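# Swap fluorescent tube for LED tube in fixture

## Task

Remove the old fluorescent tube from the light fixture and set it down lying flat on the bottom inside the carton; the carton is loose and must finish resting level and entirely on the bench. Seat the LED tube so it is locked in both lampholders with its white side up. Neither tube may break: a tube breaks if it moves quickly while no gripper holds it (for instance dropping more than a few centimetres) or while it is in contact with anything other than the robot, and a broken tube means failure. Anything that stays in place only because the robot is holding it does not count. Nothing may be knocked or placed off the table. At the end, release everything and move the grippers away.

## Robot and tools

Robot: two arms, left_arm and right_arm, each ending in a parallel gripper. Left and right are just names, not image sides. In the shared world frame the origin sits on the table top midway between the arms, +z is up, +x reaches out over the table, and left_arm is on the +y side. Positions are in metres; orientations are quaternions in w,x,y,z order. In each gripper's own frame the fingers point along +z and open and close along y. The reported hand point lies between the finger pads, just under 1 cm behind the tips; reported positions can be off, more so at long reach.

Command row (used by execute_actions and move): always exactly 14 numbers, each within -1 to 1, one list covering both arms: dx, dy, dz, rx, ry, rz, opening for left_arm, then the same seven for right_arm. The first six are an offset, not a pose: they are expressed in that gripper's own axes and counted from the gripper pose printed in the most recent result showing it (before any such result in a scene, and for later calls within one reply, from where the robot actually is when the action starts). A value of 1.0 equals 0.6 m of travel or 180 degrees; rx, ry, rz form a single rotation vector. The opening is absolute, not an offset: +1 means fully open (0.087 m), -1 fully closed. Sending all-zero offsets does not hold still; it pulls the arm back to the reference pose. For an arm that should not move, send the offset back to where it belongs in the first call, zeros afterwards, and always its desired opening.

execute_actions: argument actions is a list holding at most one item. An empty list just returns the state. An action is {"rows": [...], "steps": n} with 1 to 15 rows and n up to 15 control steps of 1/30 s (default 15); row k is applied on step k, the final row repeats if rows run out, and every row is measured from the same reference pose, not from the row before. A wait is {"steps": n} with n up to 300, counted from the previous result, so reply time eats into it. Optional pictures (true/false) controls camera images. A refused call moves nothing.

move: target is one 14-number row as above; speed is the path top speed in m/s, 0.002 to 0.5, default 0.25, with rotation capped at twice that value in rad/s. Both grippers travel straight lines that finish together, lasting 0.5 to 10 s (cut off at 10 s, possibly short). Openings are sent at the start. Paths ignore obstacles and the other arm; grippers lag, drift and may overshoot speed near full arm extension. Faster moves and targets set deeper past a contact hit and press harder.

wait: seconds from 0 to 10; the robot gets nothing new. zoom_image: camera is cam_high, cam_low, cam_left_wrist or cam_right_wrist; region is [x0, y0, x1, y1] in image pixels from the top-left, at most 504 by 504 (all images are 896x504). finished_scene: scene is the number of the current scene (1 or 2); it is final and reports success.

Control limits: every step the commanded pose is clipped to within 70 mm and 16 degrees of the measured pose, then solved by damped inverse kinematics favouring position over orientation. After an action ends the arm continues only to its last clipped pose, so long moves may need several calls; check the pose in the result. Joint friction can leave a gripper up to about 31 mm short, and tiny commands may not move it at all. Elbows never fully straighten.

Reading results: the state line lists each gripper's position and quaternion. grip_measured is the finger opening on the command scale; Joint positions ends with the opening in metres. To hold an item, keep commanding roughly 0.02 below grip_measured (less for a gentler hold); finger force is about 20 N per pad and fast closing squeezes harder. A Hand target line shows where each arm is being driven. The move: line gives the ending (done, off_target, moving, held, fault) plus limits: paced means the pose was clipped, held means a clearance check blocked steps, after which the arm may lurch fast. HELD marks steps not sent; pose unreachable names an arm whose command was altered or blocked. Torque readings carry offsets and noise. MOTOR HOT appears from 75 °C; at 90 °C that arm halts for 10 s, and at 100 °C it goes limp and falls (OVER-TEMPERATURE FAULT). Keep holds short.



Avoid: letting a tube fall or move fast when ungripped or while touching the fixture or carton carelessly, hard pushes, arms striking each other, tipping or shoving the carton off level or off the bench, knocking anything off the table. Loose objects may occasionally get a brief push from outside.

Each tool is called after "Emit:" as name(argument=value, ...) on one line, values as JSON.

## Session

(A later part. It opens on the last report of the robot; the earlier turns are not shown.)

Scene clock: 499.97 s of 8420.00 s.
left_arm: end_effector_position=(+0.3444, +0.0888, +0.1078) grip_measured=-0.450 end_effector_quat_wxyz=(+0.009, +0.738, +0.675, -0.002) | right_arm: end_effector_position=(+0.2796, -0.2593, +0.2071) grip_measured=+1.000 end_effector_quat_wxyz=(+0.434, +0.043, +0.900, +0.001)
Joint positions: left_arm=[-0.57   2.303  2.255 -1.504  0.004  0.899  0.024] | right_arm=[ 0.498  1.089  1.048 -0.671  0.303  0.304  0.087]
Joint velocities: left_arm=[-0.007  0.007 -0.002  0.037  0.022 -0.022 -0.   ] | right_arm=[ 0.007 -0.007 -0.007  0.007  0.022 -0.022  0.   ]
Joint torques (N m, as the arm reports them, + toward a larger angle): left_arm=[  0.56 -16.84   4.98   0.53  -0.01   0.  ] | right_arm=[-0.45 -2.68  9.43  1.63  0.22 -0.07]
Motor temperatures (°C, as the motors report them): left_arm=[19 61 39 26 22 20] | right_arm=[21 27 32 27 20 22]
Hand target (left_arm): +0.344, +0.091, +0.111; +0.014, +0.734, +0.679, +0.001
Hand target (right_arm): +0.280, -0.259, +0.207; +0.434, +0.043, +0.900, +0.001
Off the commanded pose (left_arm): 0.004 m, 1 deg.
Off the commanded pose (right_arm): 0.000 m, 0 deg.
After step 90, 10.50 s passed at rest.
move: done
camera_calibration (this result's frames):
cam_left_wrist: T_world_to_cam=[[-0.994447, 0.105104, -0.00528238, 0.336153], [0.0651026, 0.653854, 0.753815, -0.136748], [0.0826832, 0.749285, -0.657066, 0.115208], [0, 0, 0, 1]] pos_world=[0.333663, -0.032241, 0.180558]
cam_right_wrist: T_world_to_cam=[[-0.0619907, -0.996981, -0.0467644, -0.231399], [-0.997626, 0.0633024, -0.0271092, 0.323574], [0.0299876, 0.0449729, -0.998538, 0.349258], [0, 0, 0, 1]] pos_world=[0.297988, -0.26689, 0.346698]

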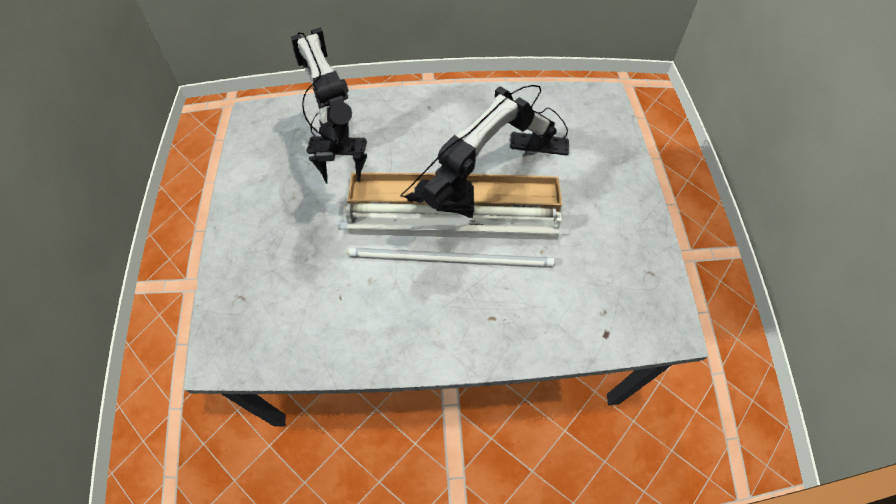

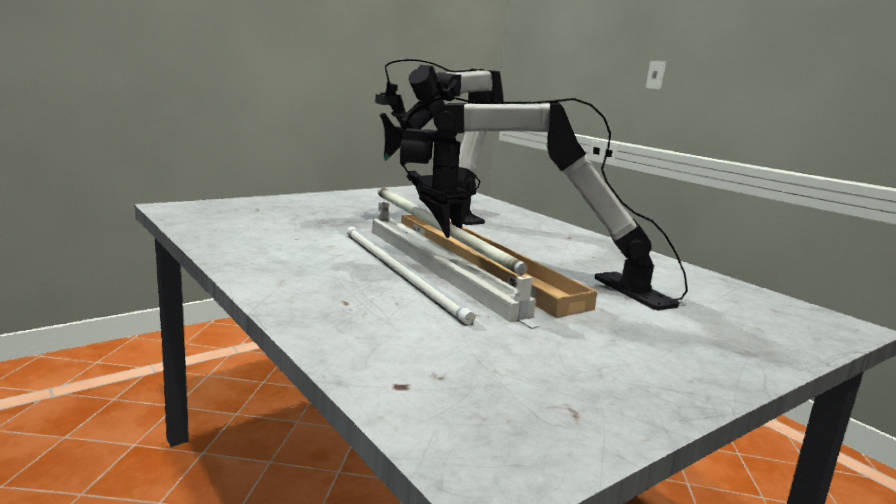

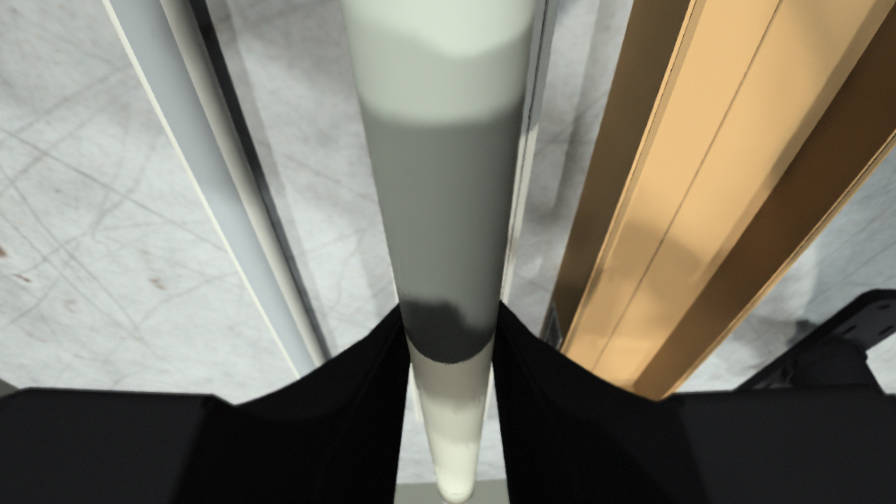

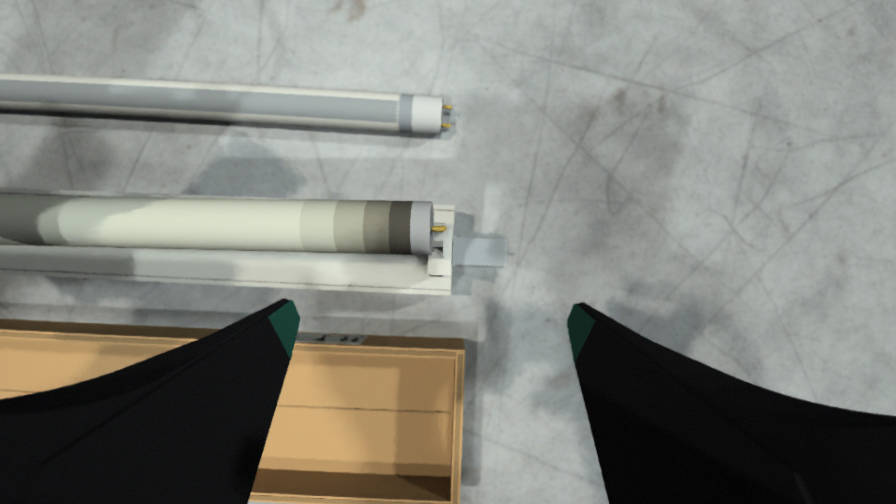

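Emit:
move(target=[0.0103,-0.2218,-0.0077,0,0.007,0.006,-0.485,0,0,0,0,0,0,1], speed=0.1)

Emit:
move(target=[0,0,0.075,0,0,0,-0.485,0,0,0,0,0,0,1], speed=0.07)

Scene clock: 538.10 s of 8420.00 s.
left_arm: end_effector_position=(+0.2141, +0.1011, +0.1122) grip_measured=-0.450 end_effector_quat_wxyz=(-0.002, +0.745, +0.667, -0.001) | right_arm: end_effector_position=(+0.2796, -0.2593, +0.2071) grip_measured=+1.000 end_effector_quat_wxyz=(+0.434, +0.043, +0.900, +0.001)
Joint positions: left_arm=[-0.803  1.893  1.644 -1.326  0.003  0.69   0.024] | right_arm=[ 0.498  1.089  1.048 -0.671  0.303  0.304  0.087]
Joint velocities: left_arm=[-0.012  0.007  0.002  0.022  0.007 -0.007 -0.001] | right_arm=[ 0.007  0.007  0.002  0.007  0.051 -0.007  0.   ]
Joint torques (N m, as the arm reports them, + toward a larger angle): left_arm=[ -0.17 -12.74   4.97   0.45  -0.06   0.02] | right_arm=[-0.27 -2.68  9.43  1.6   0.2  -0.07]
Motor temperatures (°C, as the motors report them): left_arm=[19 69 35 26 22 20] | right_arm=[21 27 32 27 20 22]
Hand target (left_arm): +0.212, +0.103, +0.113; +0.003, +0.744, +0.668, +0.003
Hand target (right_arm): +0.280, -0.259, +0.207; +0.434, +0.043, +0.900, +0.001
Off the commanded pose (left_arm): 0.006 m, 1 deg.
Off the commanded pose (right_arm): 0.000 m, 0 deg.
After step 90, 33.37 s passed at rest.
move: done
camera_calibration (this result's frames):
cam_left_wrist: T_world_to_cam=[[-0.991735, 0.127763, 0.0117926, 0.200521], [0.0913682, 0.638708, 0.764005, -0.144768], [0.0900799, 0.758768, -0.645102, 0.115798], [0, 0, 0, 1]] pos_world=[0.20166, -0.0210184, 0.182941]
cam_right_wrist: T_world_to_cam=[[-0.0619907, -0.996981, -0.0467644, -0.231399], [-0.997626, 0.0633024, -0.0271092, 0.323574], [0.0299876, 0.0449729, -0.998538, 0.349258], [0, 0, 0, 1]] pos_world=[0.297988, -0.26689, 0.346698]

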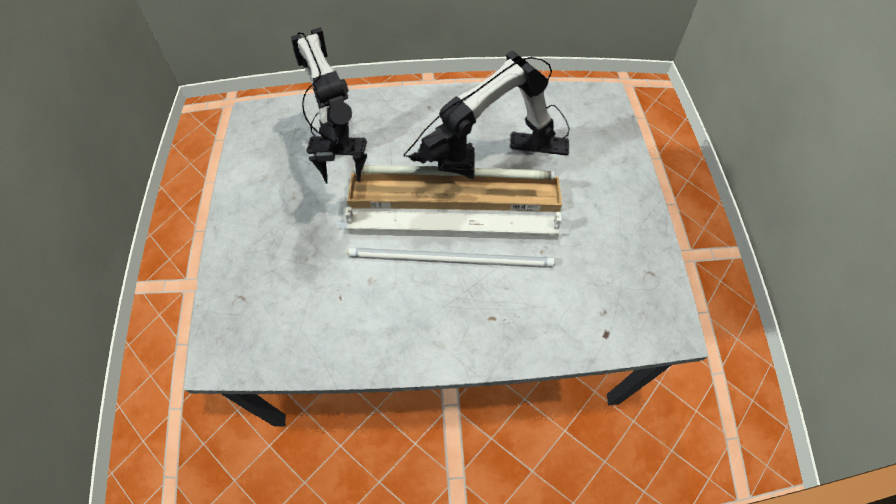

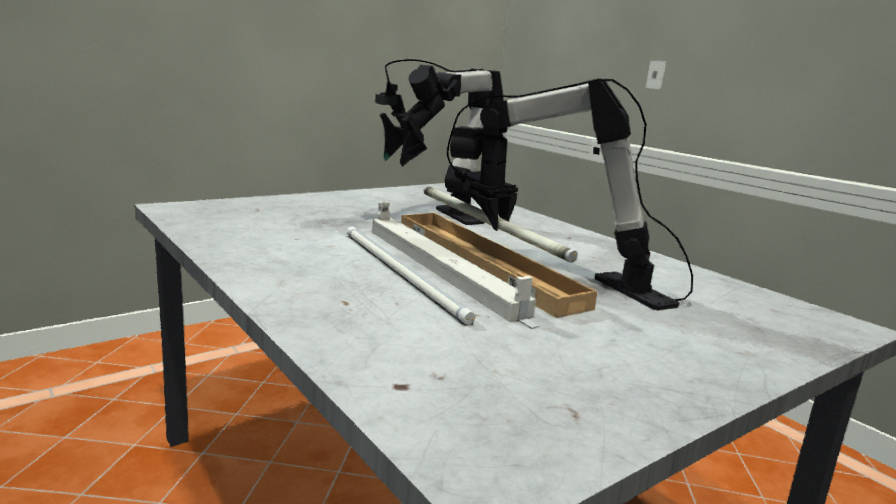

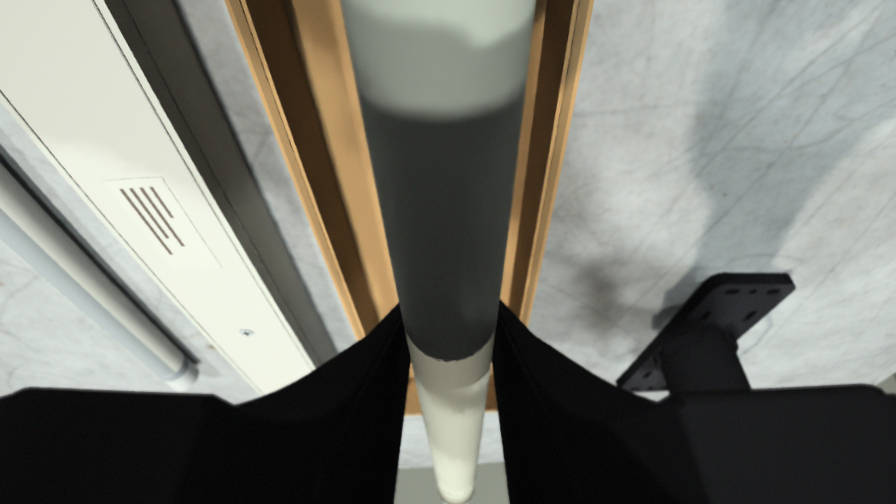

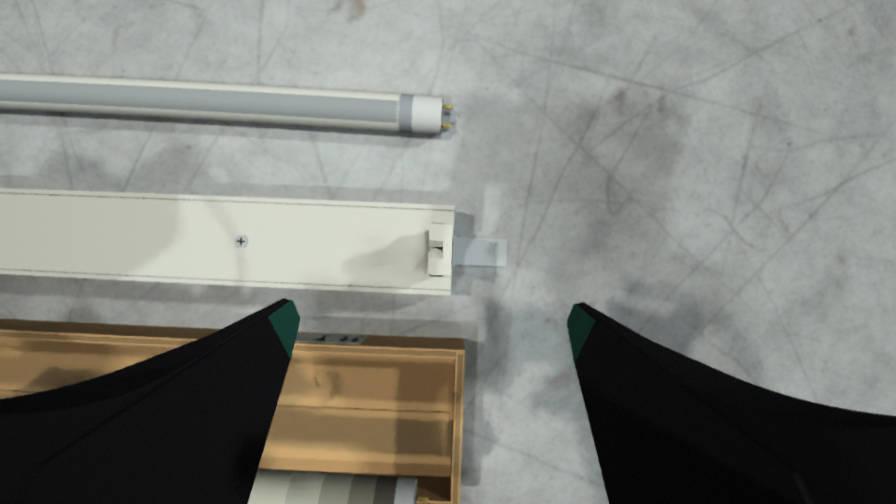

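Scene clock: 539.27 s of 8420.00 s.
left_arm: end_effector_position=(+0.2156, +0.0987, +0.0761) grip_measured=-0.450 end_effector_quat_wxyz=(+0.009, +0.745, +0.667, -0.003) | right_arm: end_effector_position=(+0.2796, -0.2593, +0.2071) grip_measured=+1.000 end_effector_quat_wxyz=(+0.434, +0.043, +0.900, +0.001)
Joint positions: left_arm=[-0.803  1.893  1.503 -1.162  0.003  0.69   0.024] | right_arm=[ 0.498  1.089  1.048 -0.671  0.303  0.304  0.087]
Joint velocities: left_arm=[-0.012 -0.007 -0.007  0.022  0.007  0.037 -0.001] | right_arm=[ 0.017  0.002 -0.012 -0.037  0.022 -0.051  0.   ]
Joint torques (N m, as the arm reports them, + toward a larger angle): left_arm=[ 0.26 -9.48  5.24  0.5   0.05  0.08] | right_arm=[-0.46 -2.78  9.45  1.63  0.19 -0.06]
Motor temperatures (°C, as the motors report them): left_arm=[19 68 35 26 22 20] | right_arm=[21 27 32 28 20 22]
Hand target (left_arm): +0.213, +0.101, +0.067; -0.002, +0.745, +0.667, -0.001
Hand target (right_arm): +0.280, -0.259, +0.207; +0.434, +0.043, +0.900, +0.001
Off the commanded pose (left_arm): 0.009 m, 1 deg.
Off the commanded pose (right_arm): 0.000 m, 0 deg.
move: done
camera_calibration (this result's frames):
cam_left_wrist: T_world_to_cam=[[-0.99179, 0.127848, -0.00282828, 0.203886], [0.0820283, 0.652997, 0.752905, -0.114419], [0.0981041, 0.746491, -0.658123, 0.0946617], [0, 0, 0, 1]] pos_world=[0.202311, -0.0220155, 0.149022]
cam_right_wrist: T_world_to_cam=[[-0.0619907, -0.996981, -0.0467644, -0.231399], [-0.997626, 0.0633024, -0.0271092, 0.323574], [0.0299876, 0.0449729, -0.998538, 0.349258], [0, 0, 0, 1]] pos_world=[0.297988, -0.26689, 0.346698]

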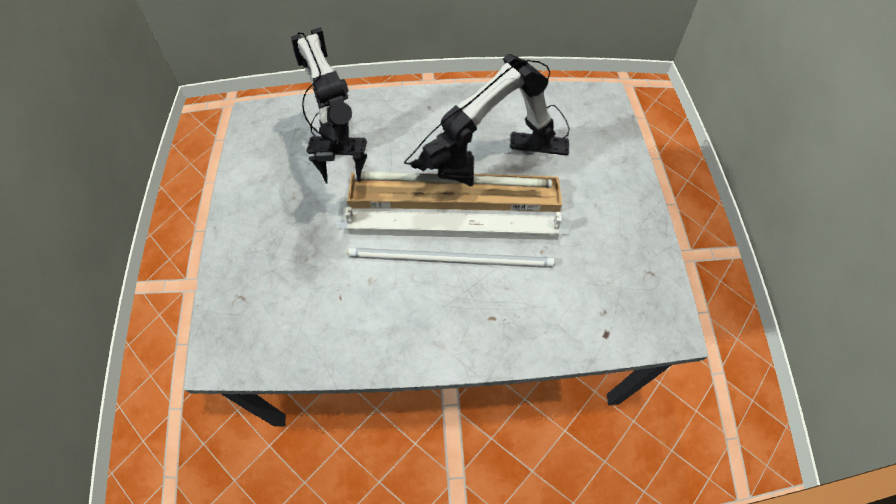

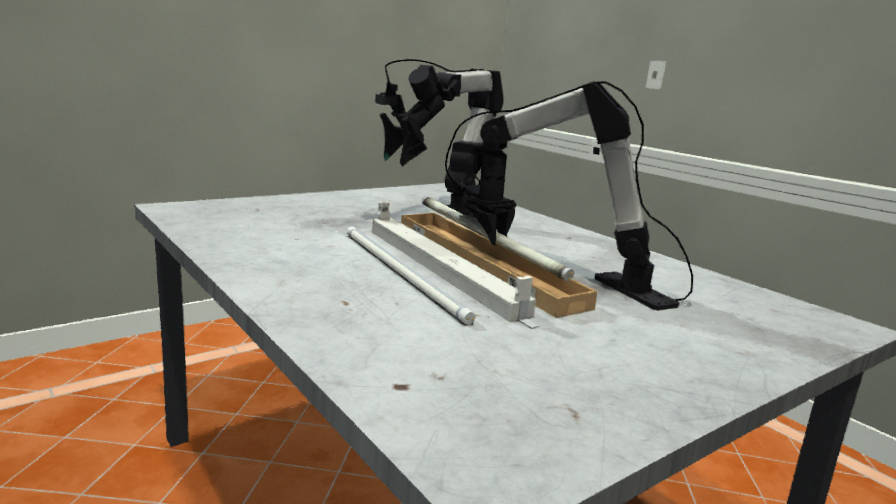

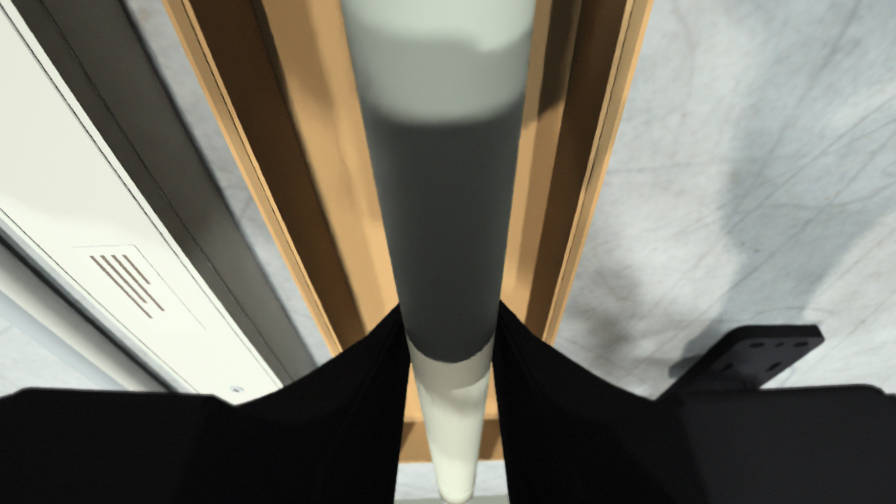

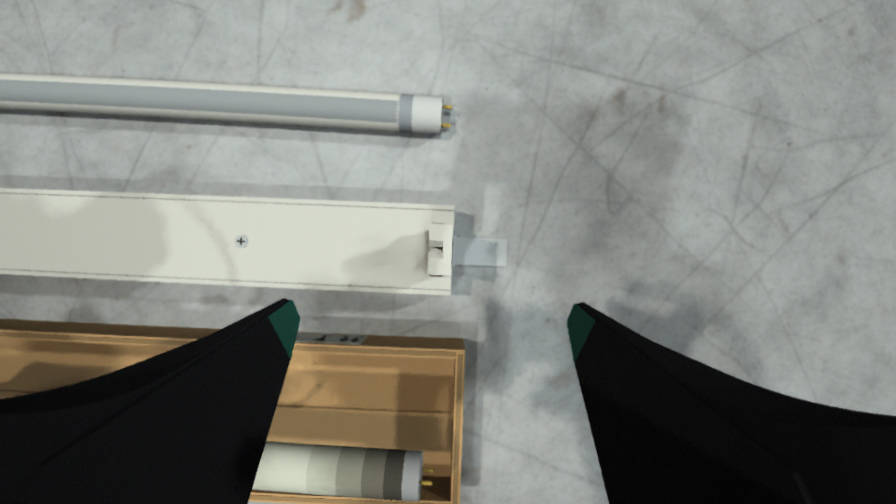

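Emit:
move(target=[0.014,0.004,0.083,0,0.0125,-0.009,-0.485,0,0,0,0,0,0,1], speed=0.05)

Emit:
move(target=[0.004,-0.004,0.031,0,0.005,0,-0.485,0,0,0,0,0,0,1], speed=0.015)

Scene clock: 560.40 s of 8420.00 s.
left_arm: end_effector_position=(+0.2174, +0.0995, +0.0332) grip_measured=-0.450 end_effector_quat_wxyz=(+0.004, +0.741, +0.671, +0.004) | right_arm: end_effector_position=(+0.2796, -0.2593, +0.2071) grip_measured=+1.000 end_effector_quat_wxyz=(+0.434, +0.043, +0.900, +0.001)
Joint positions: left_arm=[-0.803  1.945  1.396 -1.016 -0.01   0.678  0.024] | right_arm=[ 0.498  1.089  1.048 -0.671  0.303  0.304  0.087]
Joint velocities: left_arm=[-0.002  0.007 -0.007  0.051 -0.022  0.007 -0.   ] | right_arm=[-0.002 -0.012 -0.007 -0.081 -0.051 -0.051  0.   ]
Joint torques (N m, as the arm reports them, + toward a larger angle): left_arm=[  1.   -10.23   5.01   0.53  -0.07  -0.01] | right_arm=[-0.38 -2.74  9.47  1.62  0.2  -0.07]
Motor temperatures (°C, as the motors report them): left_arm=[19 61 35 25 22 20] | right_arm=[21 26 32 28 20 22]
Hand target (left_arm): +0.218, +0.106, +0.026; -0.005, +0.736, +0.677, +0.011
Hand target (right_arm): +0.280, -0.259, +0.207; +0.434, +0.043, +0.900, +0.001
Off the commanded pose (left_arm): 0.010 m, 2 deg.
Off the commanded pose (right_arm): 0.000 m, 0 deg.
After step 90, 16.70 s passed at rest.
move: done
camera_calibration (this result's frames):
cam_left_wrist: T_world_to_cam=[[-0.993192, 0.116399, -0.0045315, 0.206917], [0.0715867, 0.64059, 0.764539, -0.0795884], [0.0918943, 0.75901, -0.644561, 0.0652669], [0, 0, 0, 1]] pos_world=[0.205208, -0.0226396, 0.103855]
cam_right_wrist: T_world_to_cam=[[-0.0619907, -0.996981, -0.0467644, -0.231399], [-0.997626, 0.0633024, -0.0271092, 0.323574], [0.0299876, 0.0449729, -0.998538, 0.349258], [0, 0, 0, 1]] pos_world=[0.297988, -0.26689, 0.346698]

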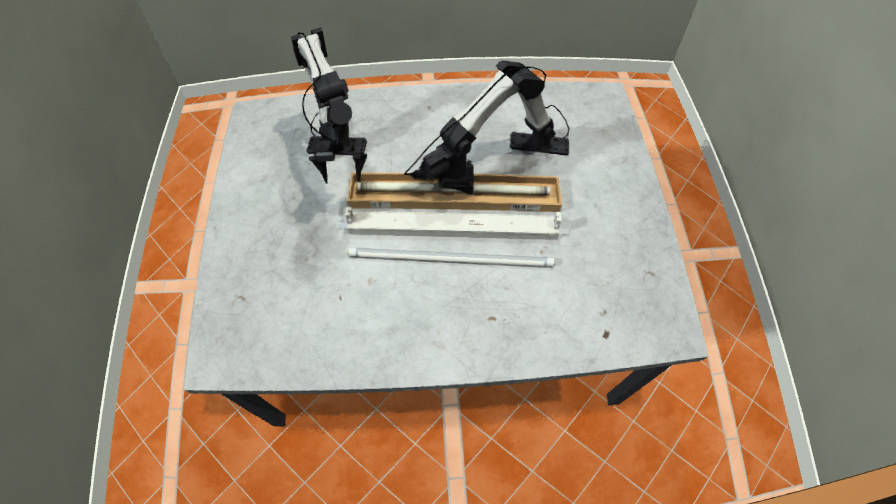

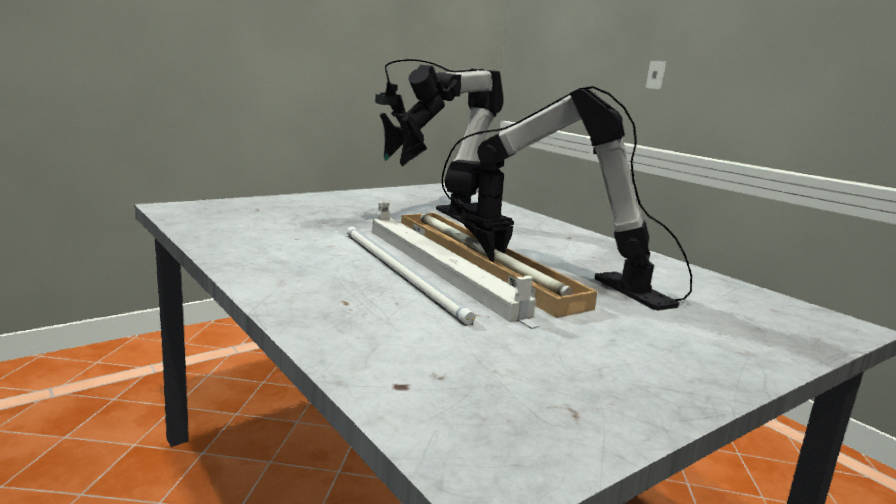

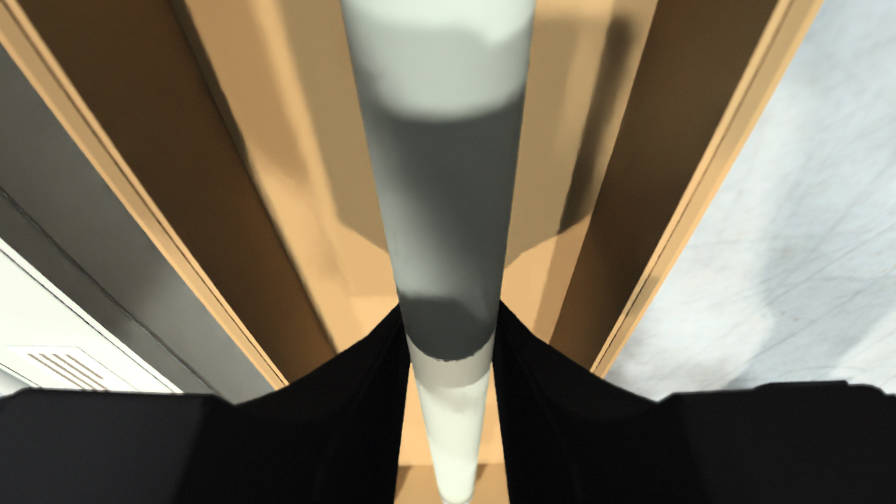

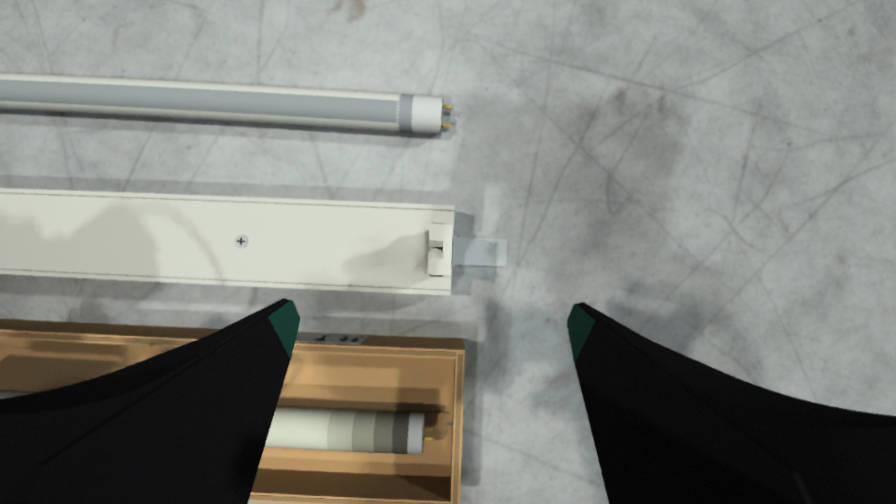

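Scene clock: 561.97 s of 8420.00 s.
left_arm: end_effector_position=(+0.2181, +0.0983, +0.0222) grip_measured=-0.450 end_effector_quat_wxyz=(+0.007, +0.741, +0.671, +0.004) | right_arm: end_effector_position=(+0.2796, -0.2593, +0.2071) grip_measured=+1.000 end_effector_quat_wxyz=(+0.434, +0.043, +0.900, +0.001)
Joint positions: left_arm=[-0.803  1.956  1.367 -0.969 -0.01   0.678  0.024] | right_arm=[ 0.498  1.089  1.048 -0.671  0.303  0.304  0.087]
Joint velocities: left_arm=[-0.002 -0.007 -0.002  0.022 -0.066 -0.007 -0.   ] | right_arm=[-0.007 -0.017 -0.012 -0.007  0.007  0.007  0.   ]
Joint torques (N m, as the arm reports them, + toward a larger angle): left_arm=[ -0.02 -10.08   4.95   0.54  -0.07   0.03] | right_arm=[-0.3  -2.72  9.47  1.62  0.2  -0.06]
Motor temperatures (°C, as the motors report them): left_arm=[19 60 34 25 22 20] | right_arm=[21 26 32 28 20 22]
Hand target (left_arm): +0.215, +0.102, +0.015; -0.002, +0.741, +0.671, +0.010
Hand target (right_arm): +0.280, -0.259, +0.207; +0.434, +0.043, +0.900, +0.001
Off the commanded pose (left_arm): 0.009 m, 1 deg.
Off the commanded pose (right_arm): 0.000 m, 0 deg.
move: done
camera_calibration (this result's frames):
cam_left_wrist: T_world_to_cam=[[-0.993165, 0.116357, -0.00917602, 0.207894], [0.0685622, 0.645217, 0.760917, -0.0702234], [0.0944587, 0.755087, -0.648785, 0.0589831], [0, 0, 0, 1]] pos_world=[0.205717, -0.023418, 0.0936092]
cam_right_wrist: T_world_to_cam=[[-0.0619907, -0.996981, -0.0467644, -0.231399], [-0.997626, 0.0633024, -0.0271092, 0.323574], [0.0299876, 0.0449729, -0.998538, 0.349258], [0, 0, 0, 1]] pos_world=[0.297988, -0.26689, 0.346698]

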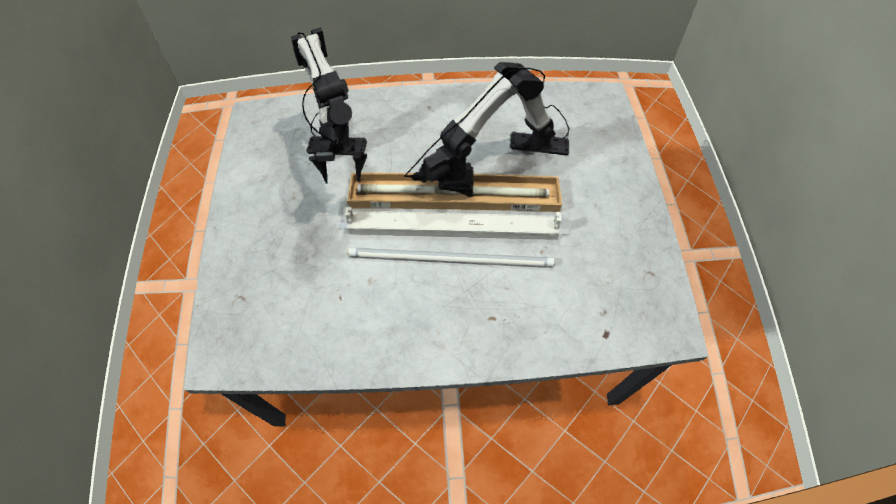

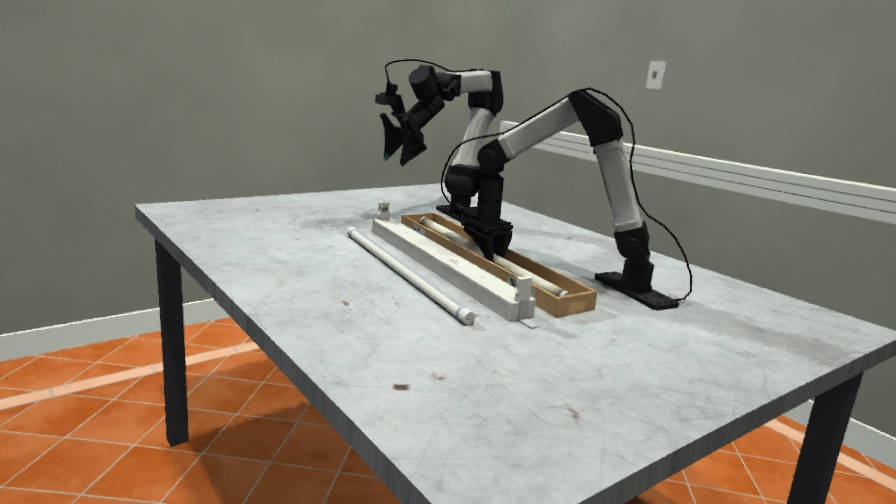

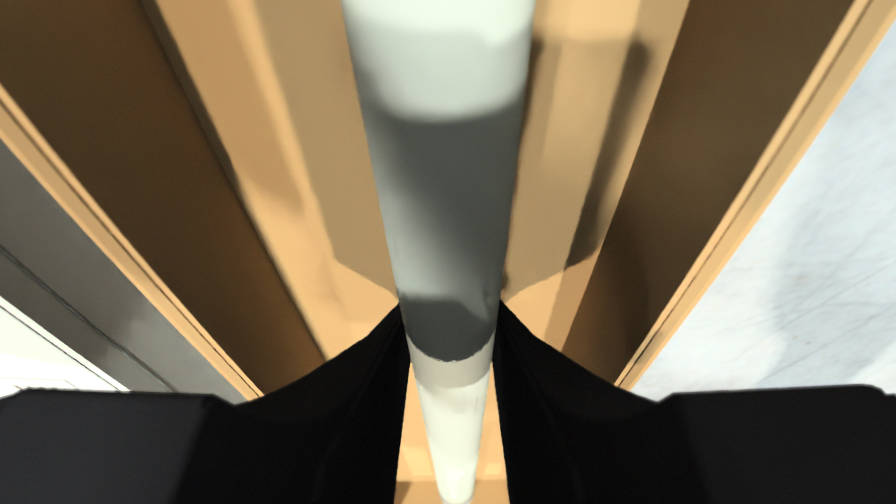

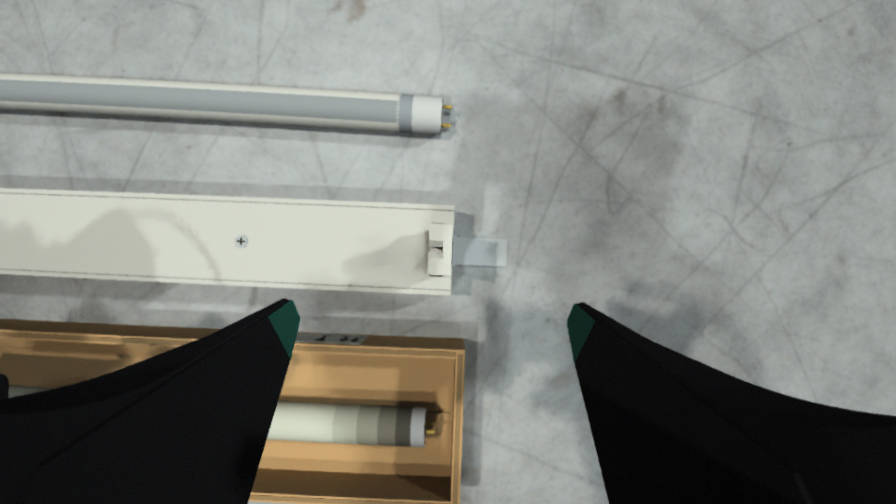

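Emit:
move(target=[0.007,-0.004,0.02,0,0.008,0,-0.485,0,0,0,0,0,0,1], speed=0.012)

Emit:
zoom_image(camera="cam_right_wrist", region=[380,380,480,470])

Emit:
zoom_image(camera="cam_left_wrist", region=[350,250,550,504])

Scene clock: 570.37 s of 8420.00 s.
left_arm: end_effector_position=(+0.2204, +0.0967, +0.0221) grip_measured=-0.450 end_effector_quat_wxyz=(+0.013, +0.741, +0.671, +0.006) | right_arm: end_effector_position=(+0.2796, -0.2593, +0.2071) grip_measured=+1.000 end_effector_quat_wxyz=(+0.434, +0.043, +0.900, +0.001)
Joint positions: left_arm=[-0.803  1.956  1.367 -0.958 -0.015  0.678  0.024] | right_arm=[ 0.498  1.089  1.048 -0.671  0.303  0.304  0.087]
Joint velocities: left_arm=[ 0.002 -0.012  0.012  0.007 -0.037 -0.007 -0.   ] | right_arm=[-0.002 -0.007 -0.002 -0.051 -0.051 -0.022  0.   ]
Joint torques (N m, as the arm reports them, + toward a larger angle): left_arm=[-0.01 -9.54  4.16  0.61 -0.06  0.03] | right_arm=[-0.3  -2.73  9.4   1.62  0.2  -0.06]
Motor temperatures (°C, as the motors report them): left_arm=[19 59 34 25 22 20] | right_arm=[21 26 32 28 20 22]
Hand target (left_arm): +0.216, +0.103, +0.011; -0.002, +0.741, +0.671, +0.013
Hand target (right_arm): +0.280, -0.259, +0.207; +0.434, +0.043, +0.900, +0.001
Off the commanded pose (left_arm): 0.014 m, 2 deg.
Off the commanded pose (right_arm): 0.000 m, 0 deg.
After step 90, 4.10 s passed at rest.
move: off_target (left_arm)
camera_calibration (this result's frames):
cam_left_wrist: T_world_to_cam=[[-0.993024, 0.116173, -0.0201668, 0.210539], [0.0605779, 0.649395, 0.758035, -0.0678289], [0.10116, 0.751525, -0.651902, 0.0588359], [0, 0, 0, 1]] pos_world=[0.207227, -0.0246279, 0.0940178]
cam_right_wrist: T_world_to_cam=[[-0.0619907, -0.996981, -0.0467644, -0.231399], [-0.997626, 0.0633024, -0.0271092, 0.323574], [0.0299876, 0.0449729, -0.998538, 0.349258], [0, 0, 0, 1]] pos_world=[0.297988, -0.26689, 0.346698]

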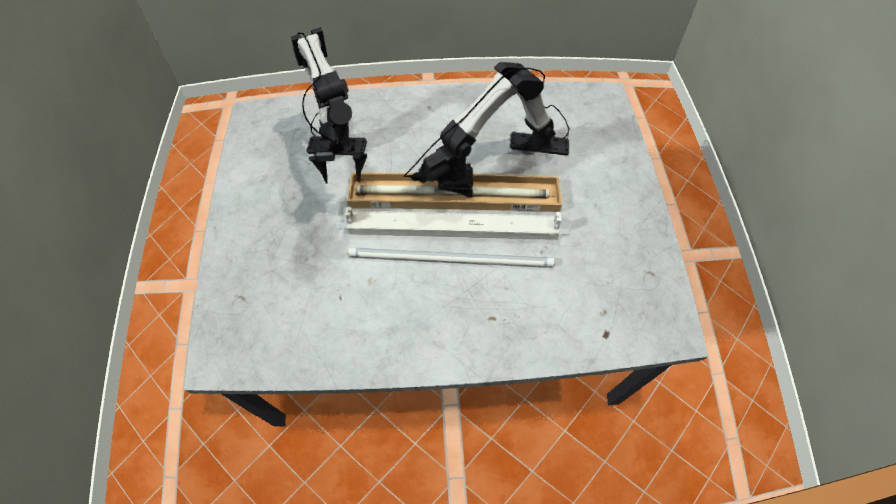

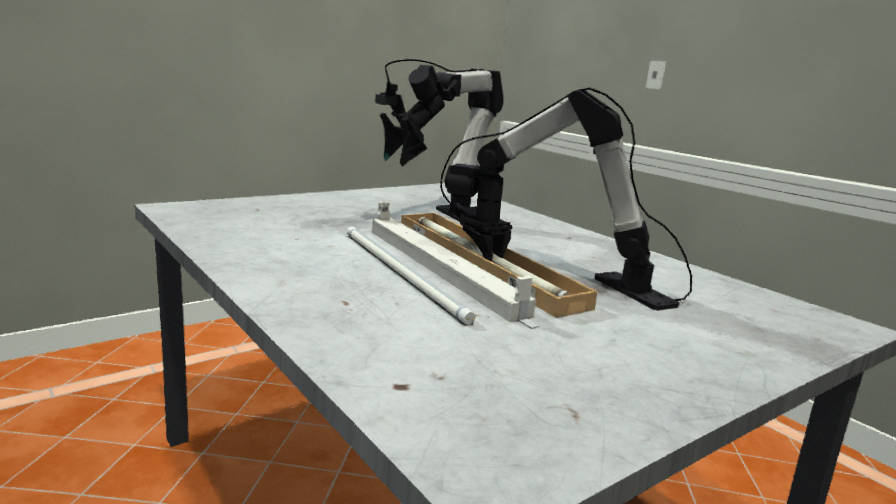

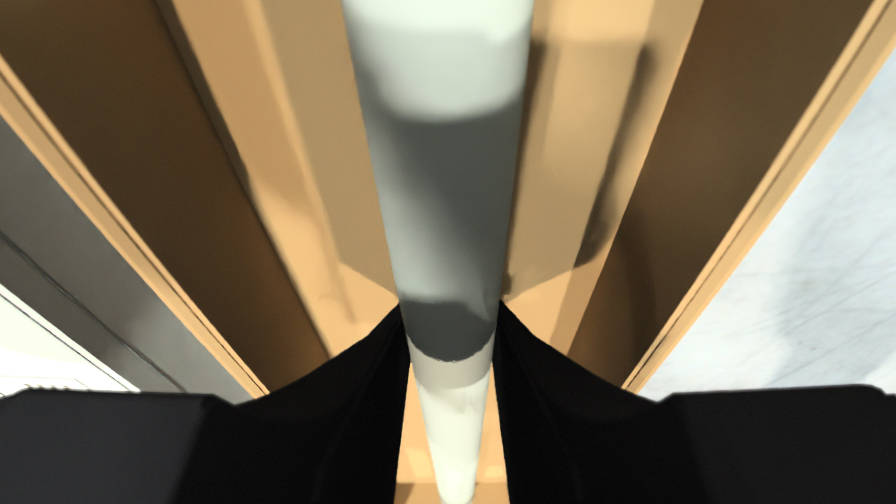

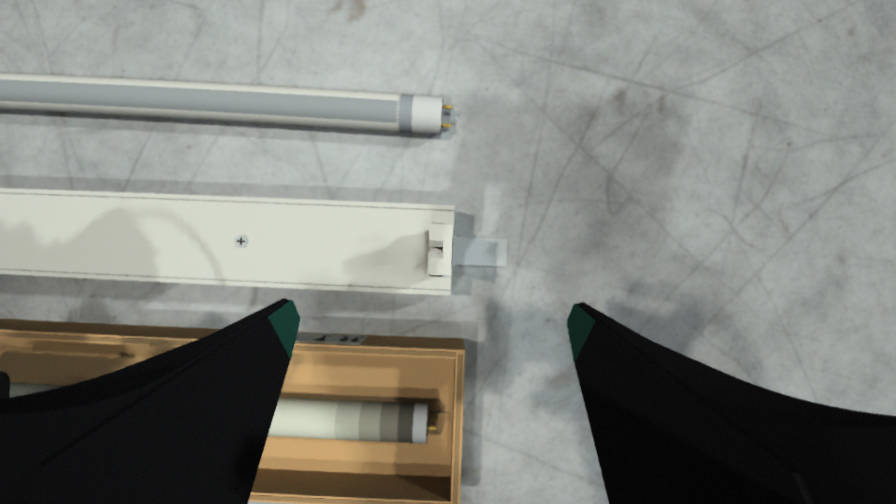

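Region (380, 380, 480, 470) of cam_right_wrist's 896x504 image, scaled by 5.040, with more detail than that image has; it fills the top 454 rows of this view, and the rest is white.

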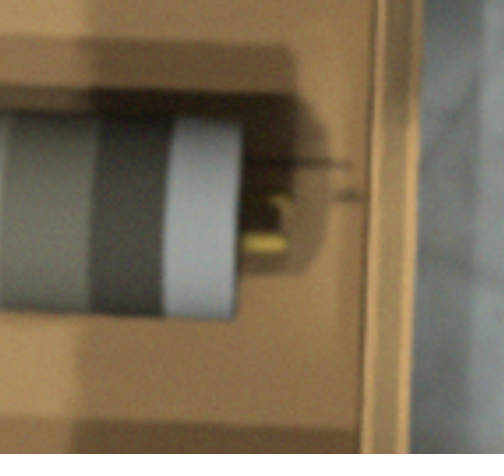

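Region (350, 250, 550, 504) of cam_left_wrist's 896x504 image, scaled by 1.984, with more detail than that image has; it fills the left 397 columns of this view, and the rest is white.

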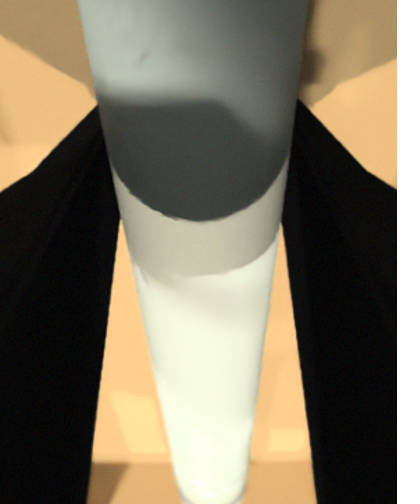

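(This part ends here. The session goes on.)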